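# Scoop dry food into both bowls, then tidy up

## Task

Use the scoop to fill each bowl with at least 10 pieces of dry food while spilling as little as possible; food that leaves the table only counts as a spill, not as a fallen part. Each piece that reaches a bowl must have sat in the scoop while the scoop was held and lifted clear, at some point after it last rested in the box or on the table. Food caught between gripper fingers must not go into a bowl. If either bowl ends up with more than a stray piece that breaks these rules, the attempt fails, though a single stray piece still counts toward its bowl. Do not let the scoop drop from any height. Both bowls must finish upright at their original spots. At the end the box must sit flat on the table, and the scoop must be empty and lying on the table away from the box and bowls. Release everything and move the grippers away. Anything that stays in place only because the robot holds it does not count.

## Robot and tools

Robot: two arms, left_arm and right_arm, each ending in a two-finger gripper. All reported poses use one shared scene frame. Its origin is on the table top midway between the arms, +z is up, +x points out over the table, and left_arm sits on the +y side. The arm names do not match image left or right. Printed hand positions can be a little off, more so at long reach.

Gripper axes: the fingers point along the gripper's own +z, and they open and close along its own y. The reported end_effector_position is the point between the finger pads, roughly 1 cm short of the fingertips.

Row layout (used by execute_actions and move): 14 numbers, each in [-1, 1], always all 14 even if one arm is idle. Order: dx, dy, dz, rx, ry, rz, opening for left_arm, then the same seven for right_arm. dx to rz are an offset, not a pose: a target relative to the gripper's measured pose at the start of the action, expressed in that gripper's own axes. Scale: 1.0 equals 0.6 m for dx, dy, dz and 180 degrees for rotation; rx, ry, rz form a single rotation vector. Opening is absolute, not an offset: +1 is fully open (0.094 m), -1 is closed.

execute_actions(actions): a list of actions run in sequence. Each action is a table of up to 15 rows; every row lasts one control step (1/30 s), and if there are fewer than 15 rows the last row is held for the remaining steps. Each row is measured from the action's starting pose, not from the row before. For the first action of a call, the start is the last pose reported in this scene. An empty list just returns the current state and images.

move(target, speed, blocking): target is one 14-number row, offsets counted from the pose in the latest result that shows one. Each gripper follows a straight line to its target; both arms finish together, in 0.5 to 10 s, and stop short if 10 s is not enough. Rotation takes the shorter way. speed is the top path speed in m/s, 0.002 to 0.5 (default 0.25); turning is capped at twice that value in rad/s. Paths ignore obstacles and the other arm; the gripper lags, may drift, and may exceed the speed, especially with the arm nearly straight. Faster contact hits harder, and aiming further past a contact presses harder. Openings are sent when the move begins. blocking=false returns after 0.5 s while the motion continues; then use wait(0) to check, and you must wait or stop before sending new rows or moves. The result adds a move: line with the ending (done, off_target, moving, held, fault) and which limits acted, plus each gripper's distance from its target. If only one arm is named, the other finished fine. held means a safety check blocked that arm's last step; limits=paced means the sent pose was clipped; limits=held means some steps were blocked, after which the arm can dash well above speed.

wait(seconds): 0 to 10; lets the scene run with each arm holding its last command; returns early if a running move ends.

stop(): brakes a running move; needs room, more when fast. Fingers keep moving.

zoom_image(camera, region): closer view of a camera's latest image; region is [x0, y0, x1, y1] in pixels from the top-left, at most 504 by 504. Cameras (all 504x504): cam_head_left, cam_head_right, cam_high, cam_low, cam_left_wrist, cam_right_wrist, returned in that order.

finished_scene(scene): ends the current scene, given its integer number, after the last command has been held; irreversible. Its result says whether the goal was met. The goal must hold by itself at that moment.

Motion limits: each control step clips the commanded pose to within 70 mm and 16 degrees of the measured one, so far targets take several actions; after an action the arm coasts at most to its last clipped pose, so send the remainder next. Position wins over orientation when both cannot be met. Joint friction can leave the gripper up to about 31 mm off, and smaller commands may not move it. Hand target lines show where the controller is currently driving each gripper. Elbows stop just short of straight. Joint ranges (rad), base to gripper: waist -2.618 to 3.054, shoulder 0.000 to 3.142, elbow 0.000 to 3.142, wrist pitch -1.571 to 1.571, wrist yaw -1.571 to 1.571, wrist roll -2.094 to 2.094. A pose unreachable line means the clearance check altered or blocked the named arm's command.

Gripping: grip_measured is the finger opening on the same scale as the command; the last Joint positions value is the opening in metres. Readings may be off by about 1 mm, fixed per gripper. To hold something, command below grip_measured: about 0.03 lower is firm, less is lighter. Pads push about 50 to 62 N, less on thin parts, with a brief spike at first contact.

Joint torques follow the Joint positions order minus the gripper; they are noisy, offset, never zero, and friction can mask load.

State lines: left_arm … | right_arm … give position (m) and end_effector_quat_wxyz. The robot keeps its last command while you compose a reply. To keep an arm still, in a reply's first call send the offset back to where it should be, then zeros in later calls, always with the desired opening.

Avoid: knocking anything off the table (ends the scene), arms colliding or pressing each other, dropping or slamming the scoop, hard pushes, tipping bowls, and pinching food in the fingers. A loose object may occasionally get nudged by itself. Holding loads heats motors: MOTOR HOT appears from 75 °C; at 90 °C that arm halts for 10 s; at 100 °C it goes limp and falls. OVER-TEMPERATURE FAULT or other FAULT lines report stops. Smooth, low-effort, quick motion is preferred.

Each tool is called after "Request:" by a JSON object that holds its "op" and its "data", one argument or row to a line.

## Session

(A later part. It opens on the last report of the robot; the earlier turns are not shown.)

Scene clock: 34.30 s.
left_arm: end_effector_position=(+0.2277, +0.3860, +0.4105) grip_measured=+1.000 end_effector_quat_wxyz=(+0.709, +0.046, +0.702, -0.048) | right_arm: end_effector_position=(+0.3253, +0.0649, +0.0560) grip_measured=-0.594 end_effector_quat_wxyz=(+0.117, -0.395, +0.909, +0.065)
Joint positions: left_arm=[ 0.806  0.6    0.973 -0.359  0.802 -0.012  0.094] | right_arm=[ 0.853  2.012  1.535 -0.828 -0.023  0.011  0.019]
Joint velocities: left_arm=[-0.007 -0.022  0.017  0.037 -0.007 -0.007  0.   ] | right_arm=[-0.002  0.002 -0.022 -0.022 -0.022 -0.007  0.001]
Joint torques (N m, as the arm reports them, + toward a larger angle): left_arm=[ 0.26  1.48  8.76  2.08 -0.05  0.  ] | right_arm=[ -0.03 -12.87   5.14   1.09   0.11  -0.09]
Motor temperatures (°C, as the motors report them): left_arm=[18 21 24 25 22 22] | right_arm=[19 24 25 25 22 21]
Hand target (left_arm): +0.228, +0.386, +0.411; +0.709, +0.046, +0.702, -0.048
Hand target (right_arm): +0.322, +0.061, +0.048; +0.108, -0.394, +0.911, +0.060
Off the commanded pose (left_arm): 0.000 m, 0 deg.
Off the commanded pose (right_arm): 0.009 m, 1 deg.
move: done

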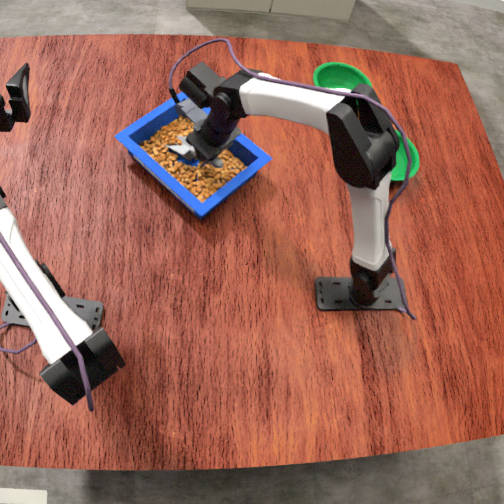

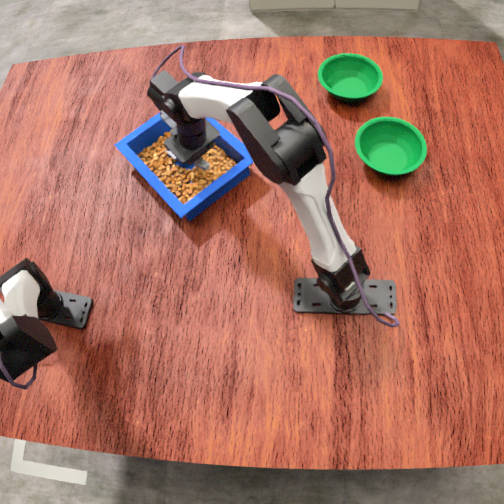

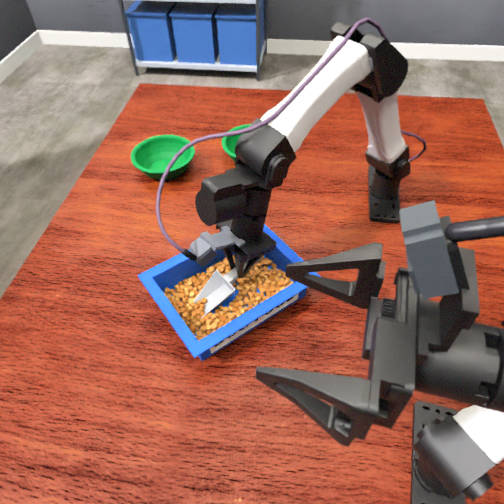

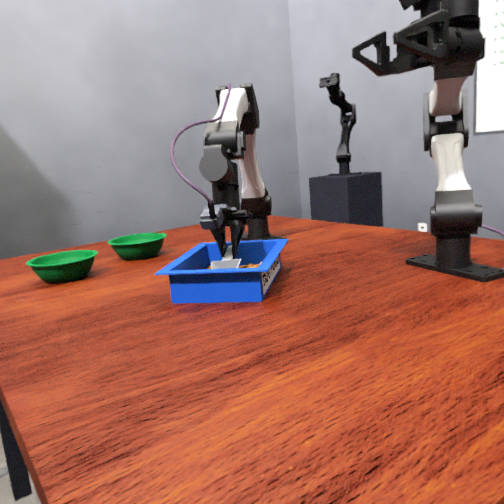

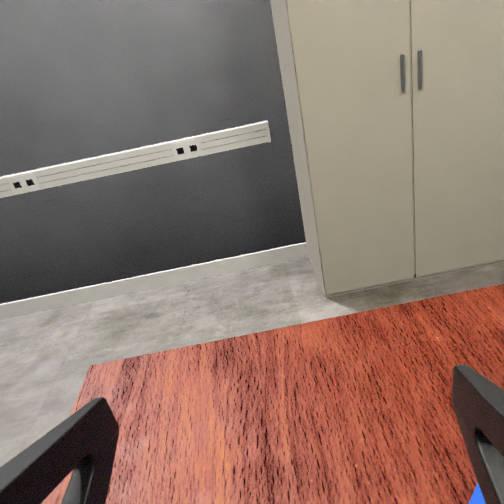

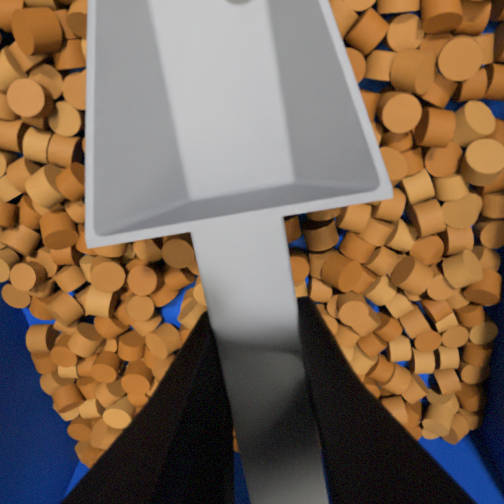

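Request:
{"op": "move", "data": {
  "target": [0,0,0,0,0,0,1,-0.045,0,0.055,0,-0.05,0,-0.66],
  "speed": 0.06
}}

Request:
{"op": "move", "data": {
  "target": [0,0,0,0,0,0,1,-0.005,0,-0.01,0,-0.1,0,-0.66],
  "speed": 0.12
}}

Request:
{"op": "zoom_image", "data": {
  "camera": "cam_high",
  "region": [120,170,340,370]
}}

Scene clock: 42.50 s.
left_arm: end_effector_position=(+0.2277, +0.3860, +0.4104) grip_measured=+1.000 end_effector_quat_wxyz=(+0.709, +0.046, +0.702, -0.048) | right_arm: end_effector_position=(+0.3464, +0.0880, +0.0393) grip_measured=-0.594 end_effector_quat_wxyz=(+0.184, -0.391, +0.897, +0.095)
Joint positions: left_arm=[ 0.806  0.6    0.973 -0.36   0.802 -0.012  0.094] | right_arm=[ 0.853  2.031  1.443 -0.566 -0.023  0.011  0.019]
Joint velocities: left_arm=[-0.012  0.002  0.012 -0.022 -0.022 -0.022  0.   ] | right_arm=[ 0.007 -0.007  0.007  0.007  0.007  0.007 -0.001]
Joint torques (N m, as the arm reports them, + toward a larger angle): left_arm=[ 0.22  1.37  8.67  2.1  -0.06  0.03] | right_arm=[ -0.04 -12.11   5.76   1.74   0.1   -0.1 ]
Motor temperatures (°C, as the motors report them): left_arm=[18 21 24 25 22 22] | right_arm=[19 25 25 25 22 21]
Hand target (left_arm): +0.228, +0.386, +0.411; +0.709, +0.046, +0.702, -0.048
Hand target (right_arm): +0.348, +0.090, +0.031; +0.187, -0.390, +0.897, +0.096
Off the commanded pose (left_arm): 0.000 m, 0 deg.
Off the commanded pose (right_arm): 0.009 m, 0 deg.
move: done

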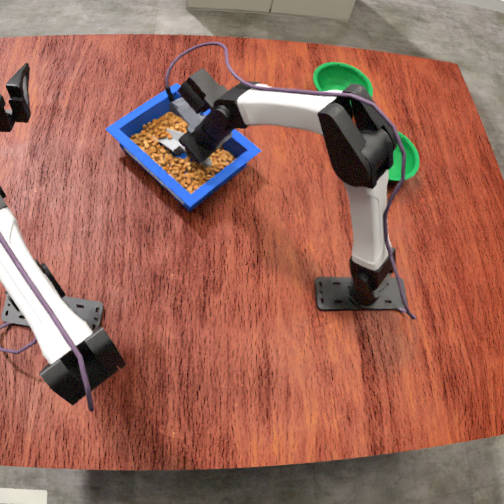

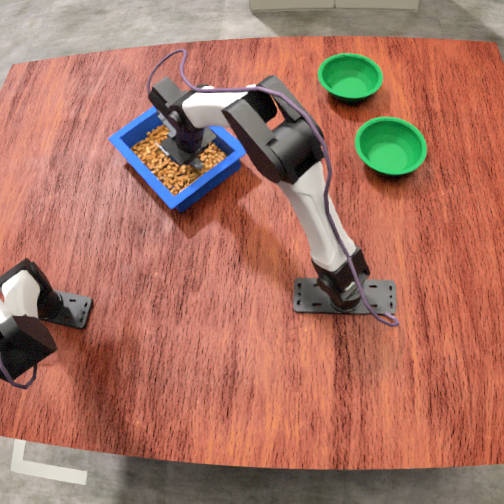

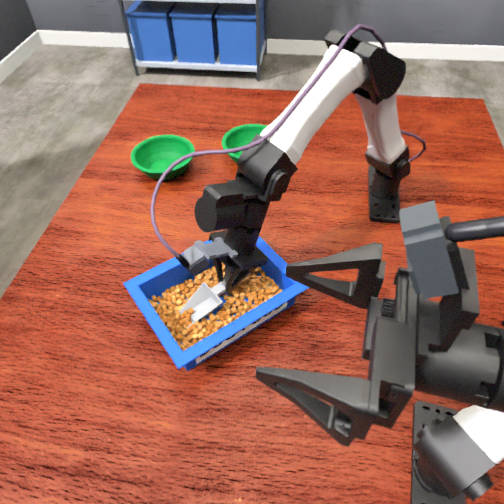

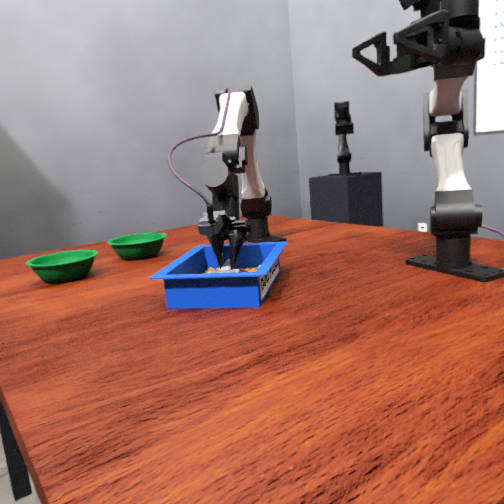

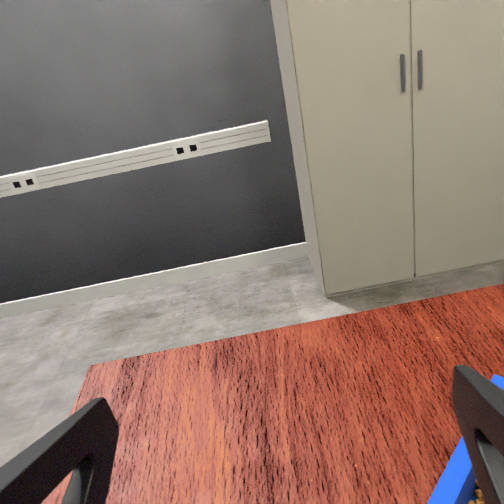

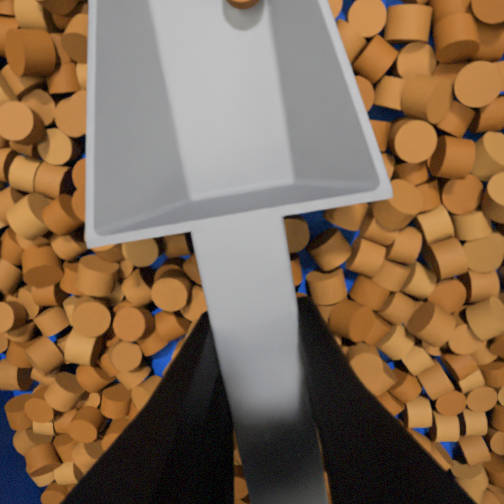

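Scene clock: 44.37 s.
left_arm: end_effector_position=(+0.2277, +0.3860, +0.4102) grip_measured=+1.000 end_effector_quat_wxyz=(+0.709, +0.046, +0.703, -0.048) | right_arm: end_effector_position=(+0.3435, +0.0848, +0.0357) grip_measured=-0.594 end_effector_quat_wxyz=(+0.304, -0.378, +0.862, +0.147)
Joint positions: left_arm=[ 0.806  0.6    0.973 -0.361  0.802 -0.012  0.094] | right_arm=[ 0.853  1.89   1.068 -0.06  -0.023  0.011  0.019]
Joint velocities: left_arm=[-0.017  0.002  0.002  0.022  0.007  0.022  0.   ] | right_arm=[ 0.002  0.002  0.012 -0.022 -0.051 -0.007 -0.   ]
Joint torques (N m, as the arm reports them, + toward a larger angle): left_arm=[ 0.35  1.36  8.87  2.16 -0.03  0.05] | right_arm=[ -0.05 -14.18   5.59   2.2    0.11  -0.09]
Motor temperatures (°C, as the motors report them): left_arm=[18 21 24 25 22 22] | right_arm=[19 26 25 25 22 21]
Hand target (left_arm): +0.228, +0.386, +0.410; +0.709, +0.046, +0.702, -0.048
Hand target (right_arm): +0.346, +0.088, +0.046; +0.322, -0.373, +0.856, +0.155
Off the commanded pose (left_arm): 0.000 m, 0 deg.
Off the commanded pose (right_arm): 0.011 m, 2 deg.
move: off_target (right_arm)

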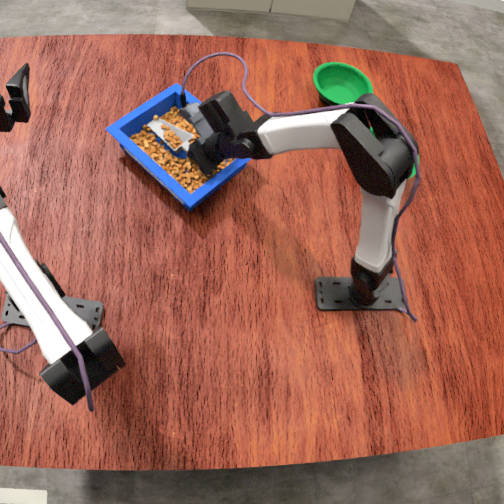

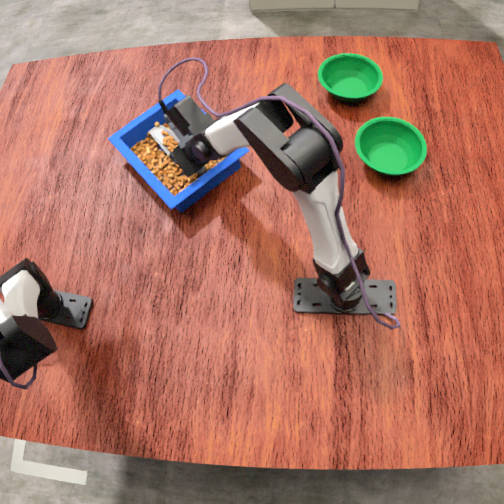

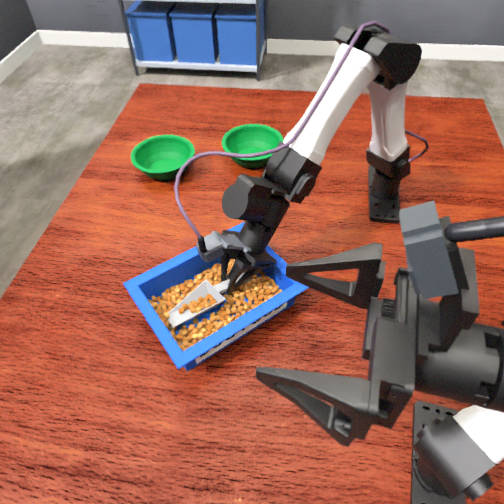

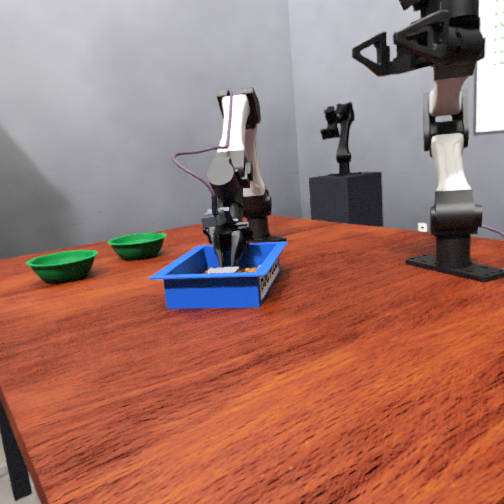

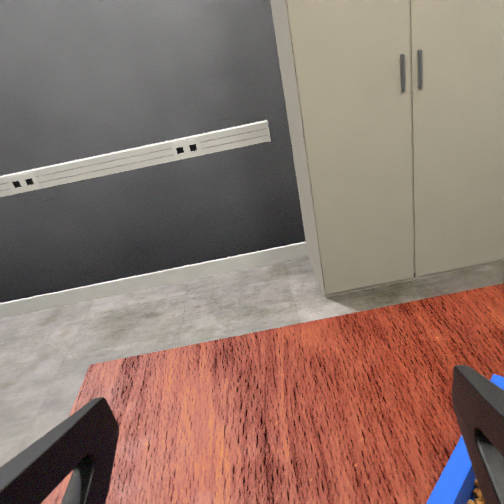

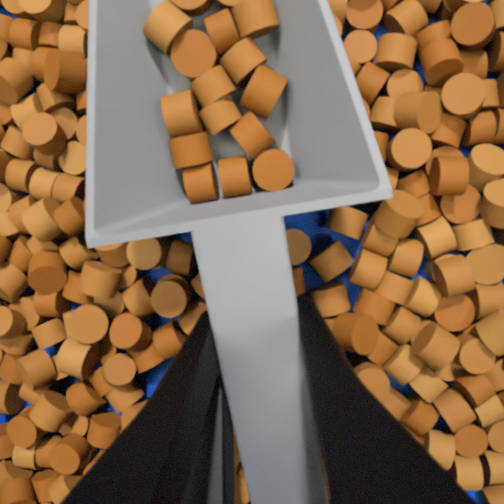

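Region (120, 170, 340, 370) of cam_high's 504x504 image, scaled by 2.291, with more detail than that image has; it fills the top 458 rows of this view, and the rest is white.

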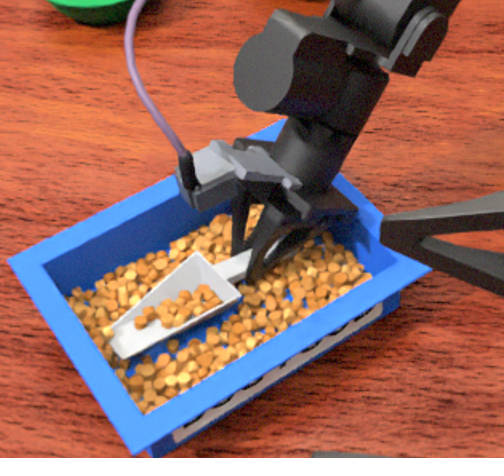

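Request:
{"op": "move", "data": {
  "target": [0,0,0,0,0,0,1,-0.12,0,-0.145,0,-0.035,0,-0.66],
  "speed": 0.12
}}

Request:
{"op": "move", "data": {
  "target": [0,0,0,0,0,0,1,0.213,-0.473,-0.213,0.177,0,0.177,-0.66],
  "speed": 0.2
}}

Scene clock: 51.90 s.
left_arm: end_effector_position=(+0.2277, +0.3860, +0.4101) grip_measured=+1.000 end_effector_quat_wxyz=(+0.708, +0.046, +0.703, -0.049) | right_arm: end_effector_position=(+0.3413, +0.0825, +0.1318) grip_measured=-0.594 end_effector_quat_wxyz=(+0.333, -0.373, +0.851, +0.160)
Joint positions: left_arm=[ 0.806  0.6    0.973 -0.361  0.802 -0.012  0.094] | right_arm=[ 0.853  1.699  1.199 -0.313 -0.023  0.011  0.019]
Joint velocities: left_arm=[-0.002 -0.017  0.017 -0.007  0.081  0.037  0.   ] | right_arm=[-0.042  0.002  0.002 -0.007  0.007  0.007  0.   ]
Joint torques (N m, as the arm reports them, + toward a larger angle): left_arm=[ 0.23  1.33  8.85  2.14 -0.03 -0.01] | right_arm=[ -0.41 -12.6    8.26   2.04   0.06  -0.15]
Motor temperatures (°C, as the motors report them): left_arm=[18 21 24 26 22 22] | right_arm=[19 27 25 26 22 21]
Hand target (left_arm): +0.228, +0.386, +0.410; +0.709, +0.046, +0.703, -0.048
Hand target (right_arm): +0.345, +0.085, +0.148; +0.351, -0.370, +0.844, +0.168
Off the commanded pose (left_arm): 0.000 m, 0 deg.
Off the commanded pose (right_arm): 0.017 m, 2 deg.
move: off_target (right_arm)

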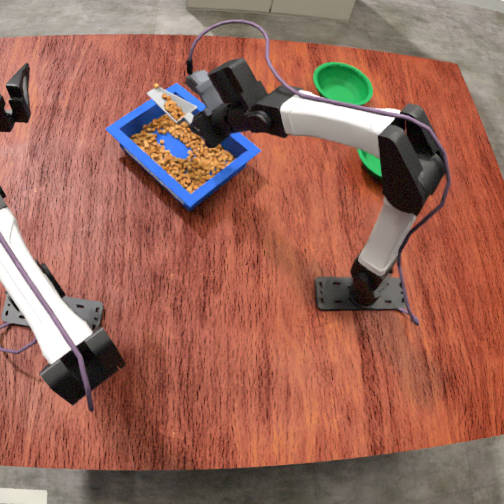

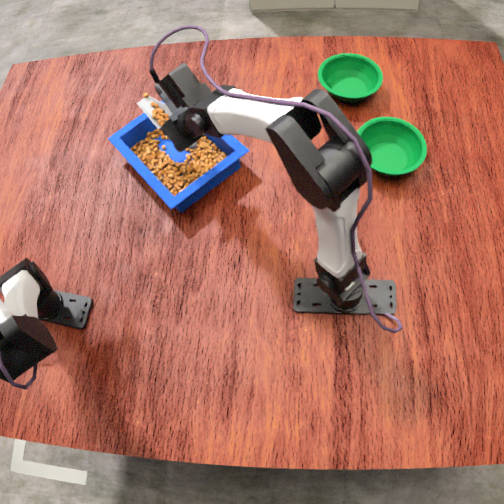

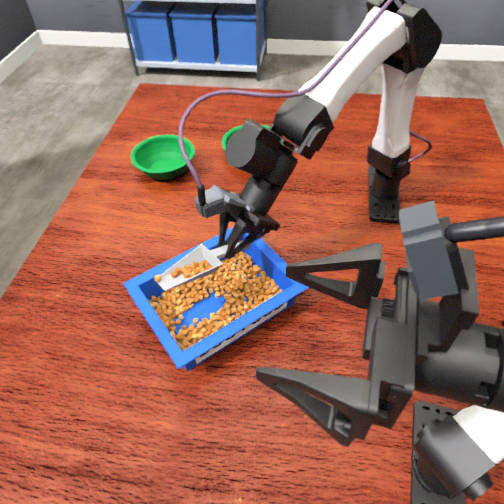

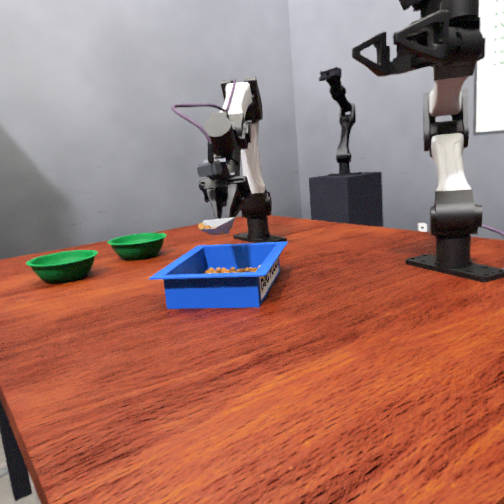

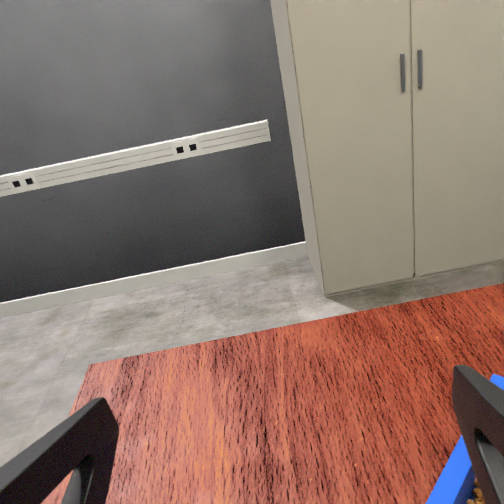

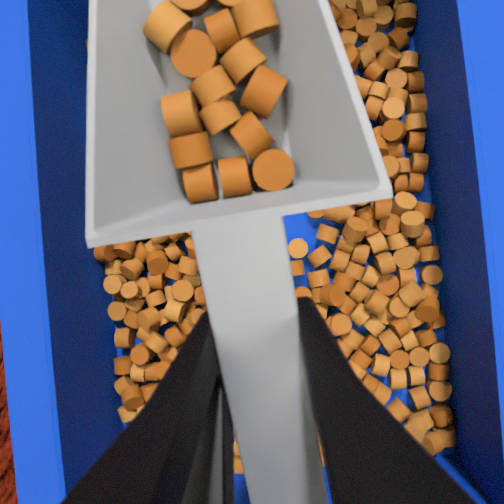

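Scene clock: 54.23 s.
left_arm: end_effector_position=(+0.2277, +0.3860, +0.4100) grip_measured=+1.000 end_effector_quat_wxyz=(+0.708, +0.045, +0.703, -0.049) | right_arm: end_effector_position=(+0.4233, -0.2405, +0.1273) grip_measured=-0.594 end_effector_quat_wxyz=(+0.360, -0.019, +0.933, +0.008)
Joint positions: left_arm=[ 0.806  0.6    0.973 -0.362  0.802 -0.012  0.094] | right_arm=[ 0.091  1.444  0.94  -0.331  0.015  0.019  0.019]
Joint velocities: left_arm=[-0.007 -0.002 -0.002 -0.051  0.007 -0.066  0.   ] | right_arm=[-0.027  0.002 -0.002 -0.037  0.037 -0.066 -0.001]
Joint torques (N m, as the arm reports them, + toward a larger angle): left_arm=[ 0.19  1.22  8.82  2.09 -0.01  0.  ] | right_arm=[-0.46 -6.79  8.42  2.06  0.03 -0.24]
Motor temperatures (°C, as the motors report them): left_arm=[18 21 24 26 22 22] | right_arm=[19 28 25 26 22 21]
Hand target (left_arm): +0.228, +0.386, +0.410; +0.708, +0.046, +0.703, -0.049
Hand target (right_arm): +0.430, -0.241, +0.134; +0.370, -0.024, +0.929, +0.008
Off the commanded pose (left_arm): 0.000 m, 0 deg.
Off the commanded pose (right_arm): 0.008 m, 1 deg.
move: done

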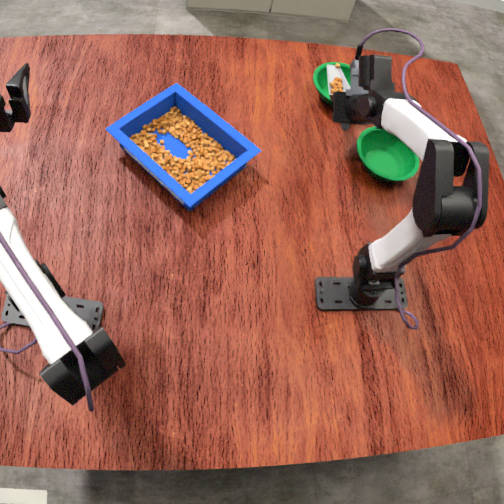

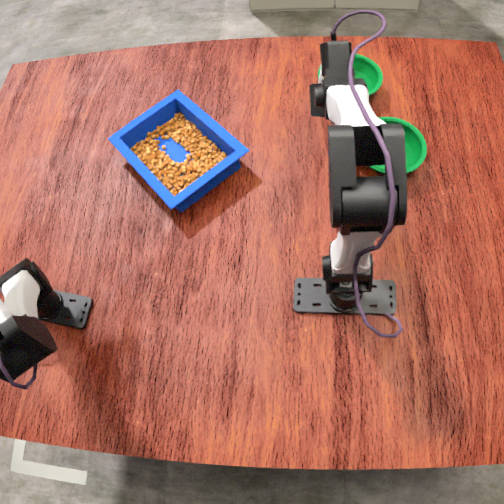

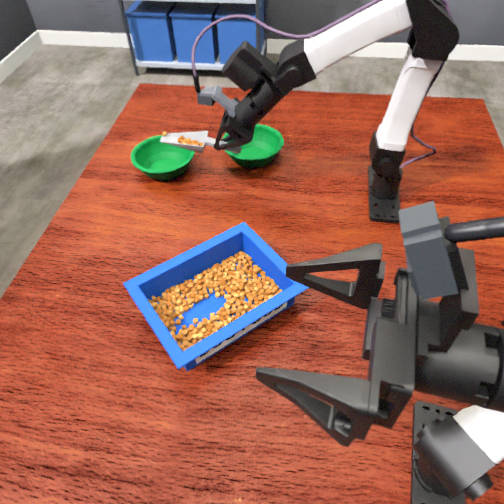

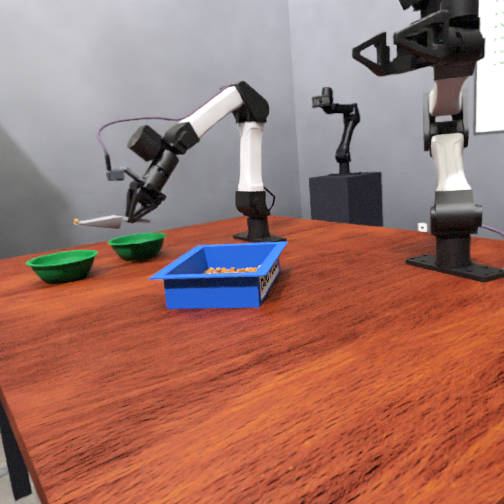

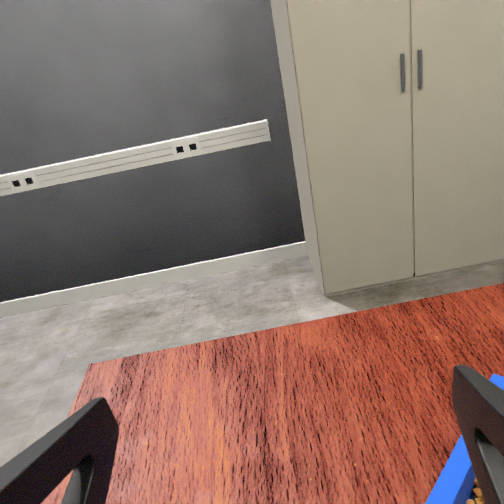

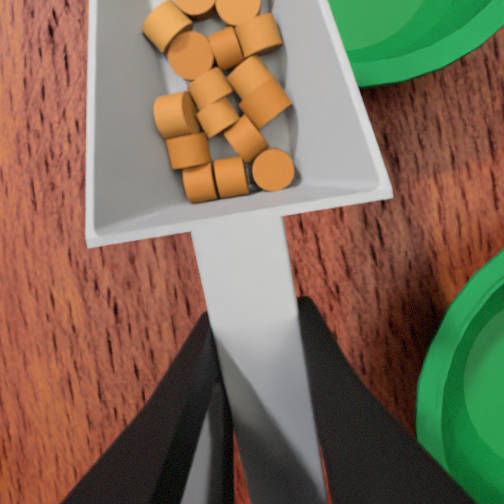

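Request:
{"op": "move", "data": {
  "target": [0,0,0,0,0,0,1,0.008,-0.08,0.04,0,0.065,0,-0.66],
  "speed": 0.1
}}

Request:
{"op": "move", "data": {
  "target": [0,0,0,0,0,0,1,-0.04,0,-0.015,0,0.14,0,-0.66],
  "speed": 0.1
}}

Scene clock: 59.43 s.
left_arm: end_effector_position=(+0.2277, +0.3860, +0.4097) grip_measured=+1.000 end_effector_quat_wxyz=(+0.708, +0.045, +0.703, -0.049) | right_arm: end_effector_position=(+0.4321, -0.2866, +0.1038) grip_measured=-0.594 end_effector_quat_wxyz=(+0.258, -0.015, +0.966, +0.004)
Joint positions: left_arm=[ 0.806  0.6    0.973 -0.363  0.802 -0.012  0.094] | right_arm=[-0.054  1.634  1.154 -0.571 -0.054 -0.096  0.019]
Joint velocities: left_arm=[ 0.012 -0.012 -0.017  0.007 -0.007 -0.022  0.   ] | right_arm=[ 0.002  0.012 -0.017 -0.007 -0.081  0.007 -0.001]
Joint torques (N m, as the arm reports them, + toward a larger angle): left_arm=[ 0.12  1.36  8.79  2.11 -0.02  0.01] | right_arm=[-0.67 -8.32  8.34  1.61 -0.08 -0.24]
Motor temperatures (°C, as the motors report them): left_arm=[18 21 25 26 22 22] | right_arm=[19 27 26 27 22 21]
Hand target (left_arm): +0.228, +0.386, +0.410; +0.708, +0.045, +0.703, -0.049
Hand target (right_arm): +0.438, -0.288, +0.107; +0.263, -0.019, +0.964, +0.006
Off the commanded pose (left_arm): 0.000 m, 0 deg.
Off the commanded pose (right_arm): 0.006 m, 1 deg.
move: done

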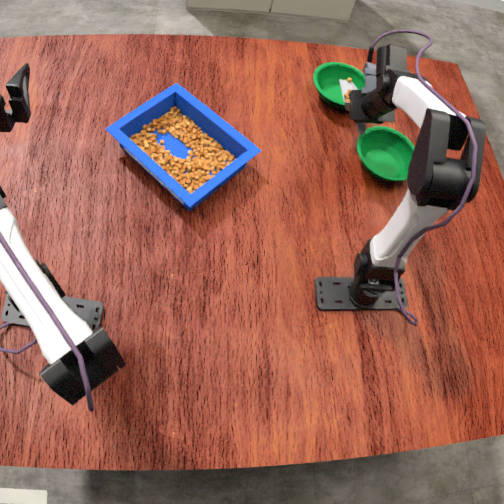

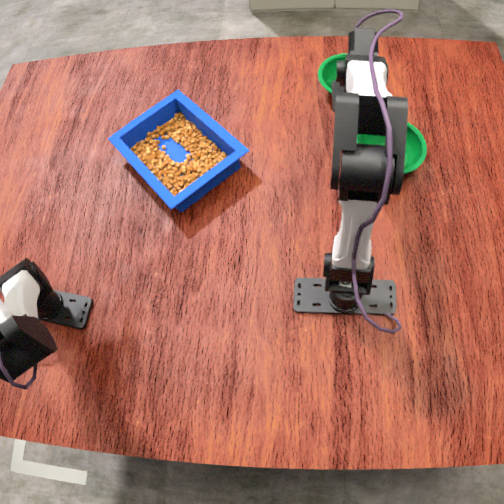

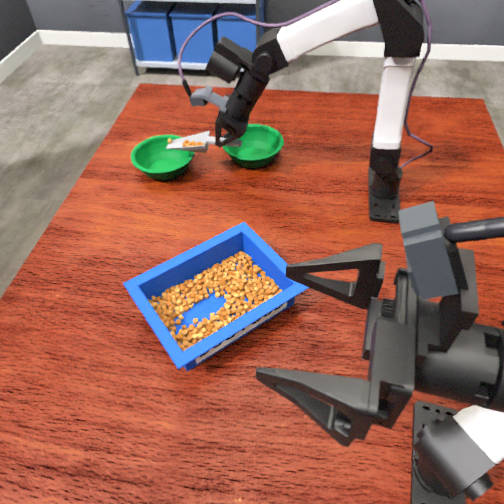

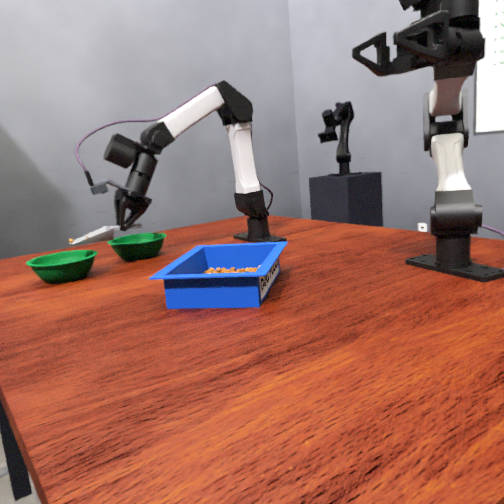

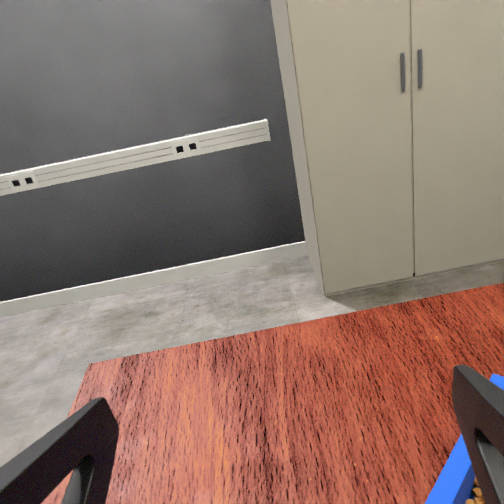

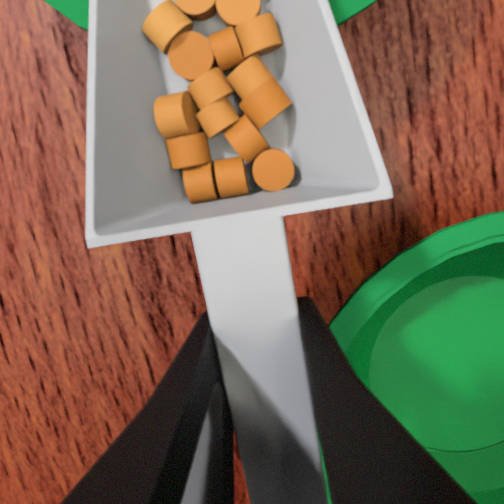

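Scene clock: 62.20 s.
left_arm: end_effector_position=(+0.2277, +0.3860, +0.4096) grip_measured=+1.000 end_effector_quat_wxyz=(+0.708, +0.045, +0.703, -0.049) | right_arm: end_effector_position=(+0.4468, -0.2879, +0.1238) grip_measured=-0.594 end_effector_quat_wxyz=(+0.043, -0.014, +0.999, +0.004)
Joint positions: left_arm=[ 0.806  0.6    0.973 -0.364  0.802 -0.012  0.094] | right_arm=[-0.038  2.072  1.926 -1.341 -0.015 -0.09   0.019]
Joint velocities: left_arm=[ 0.007 -0.022  0.012  0.022  0.022 -0.125  0.   ] | right_arm=[ 0.002  0.002  0.007 -0.037  0.022 -0.037 -0.   ]
Joint torques (N m, as the arm reports them, + toward a larger angle): left_arm=[ 0.14  1.45  8.79  2.11 -0.01 -0.03] | right_arm=[  0.58 -12.35   7.62   0.58   0.19  -0.01]
Motor temperatures (°C, as the motors report them): left_arm=[18 21 25 26 22 22] | right_arm=[19 27 26 26 22 21]
Hand target (left_arm): +0.228, +0.386, +0.410; +0.708, +0.045, +0.703, -0.049
Hand target (right_arm): +0.450, -0.286, +0.124; +0.041, -0.013, +0.999, -0.000
Off the commanded pose (left_arm): 0.000 m, 0 deg.
Off the commanded pose (right_arm): 0.002 m, 0 deg.
move: done

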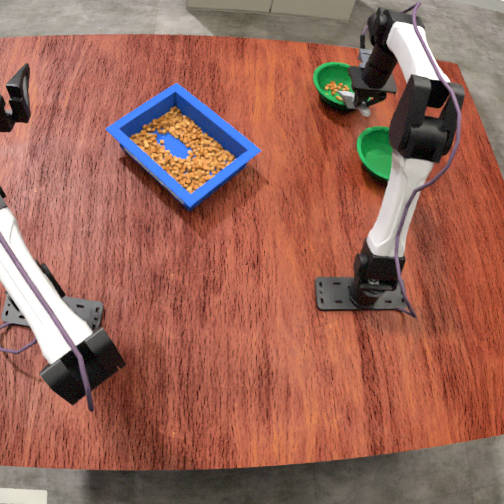

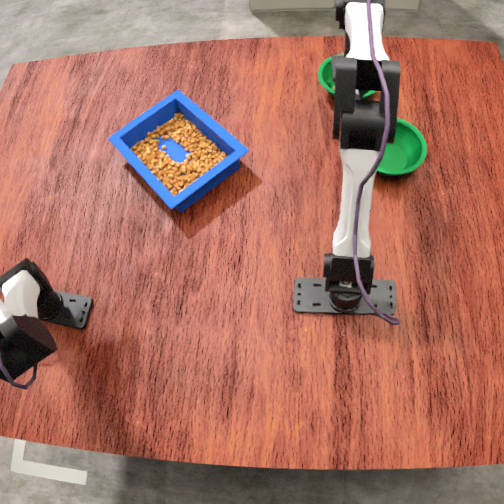

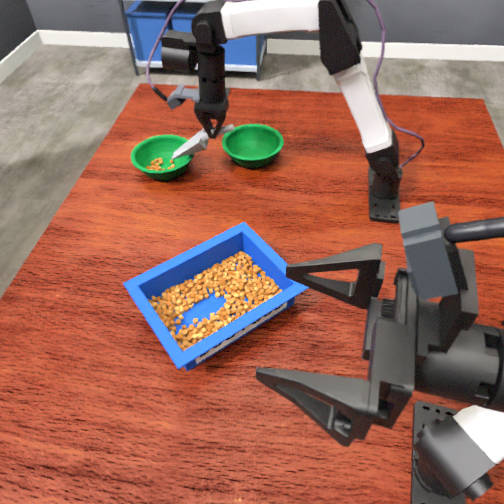

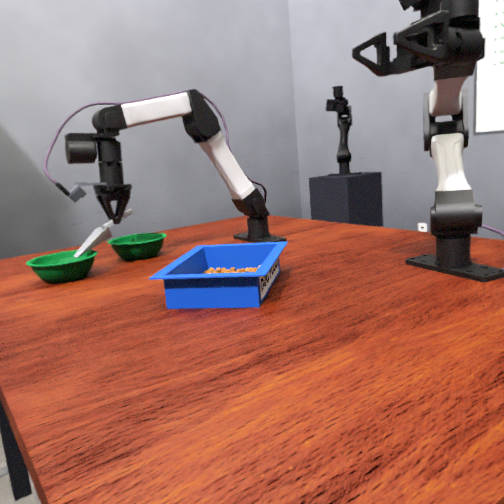

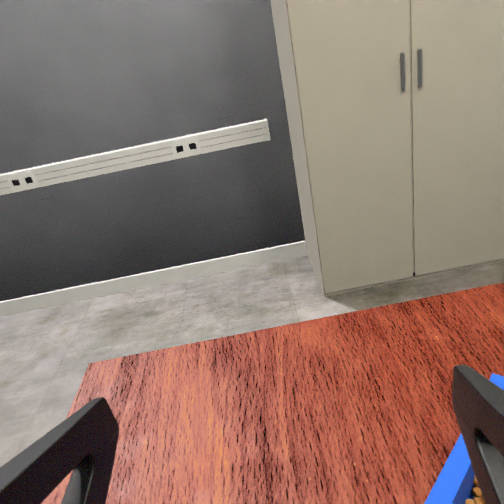

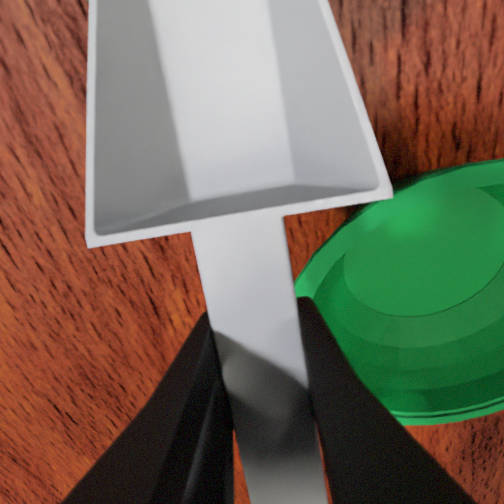

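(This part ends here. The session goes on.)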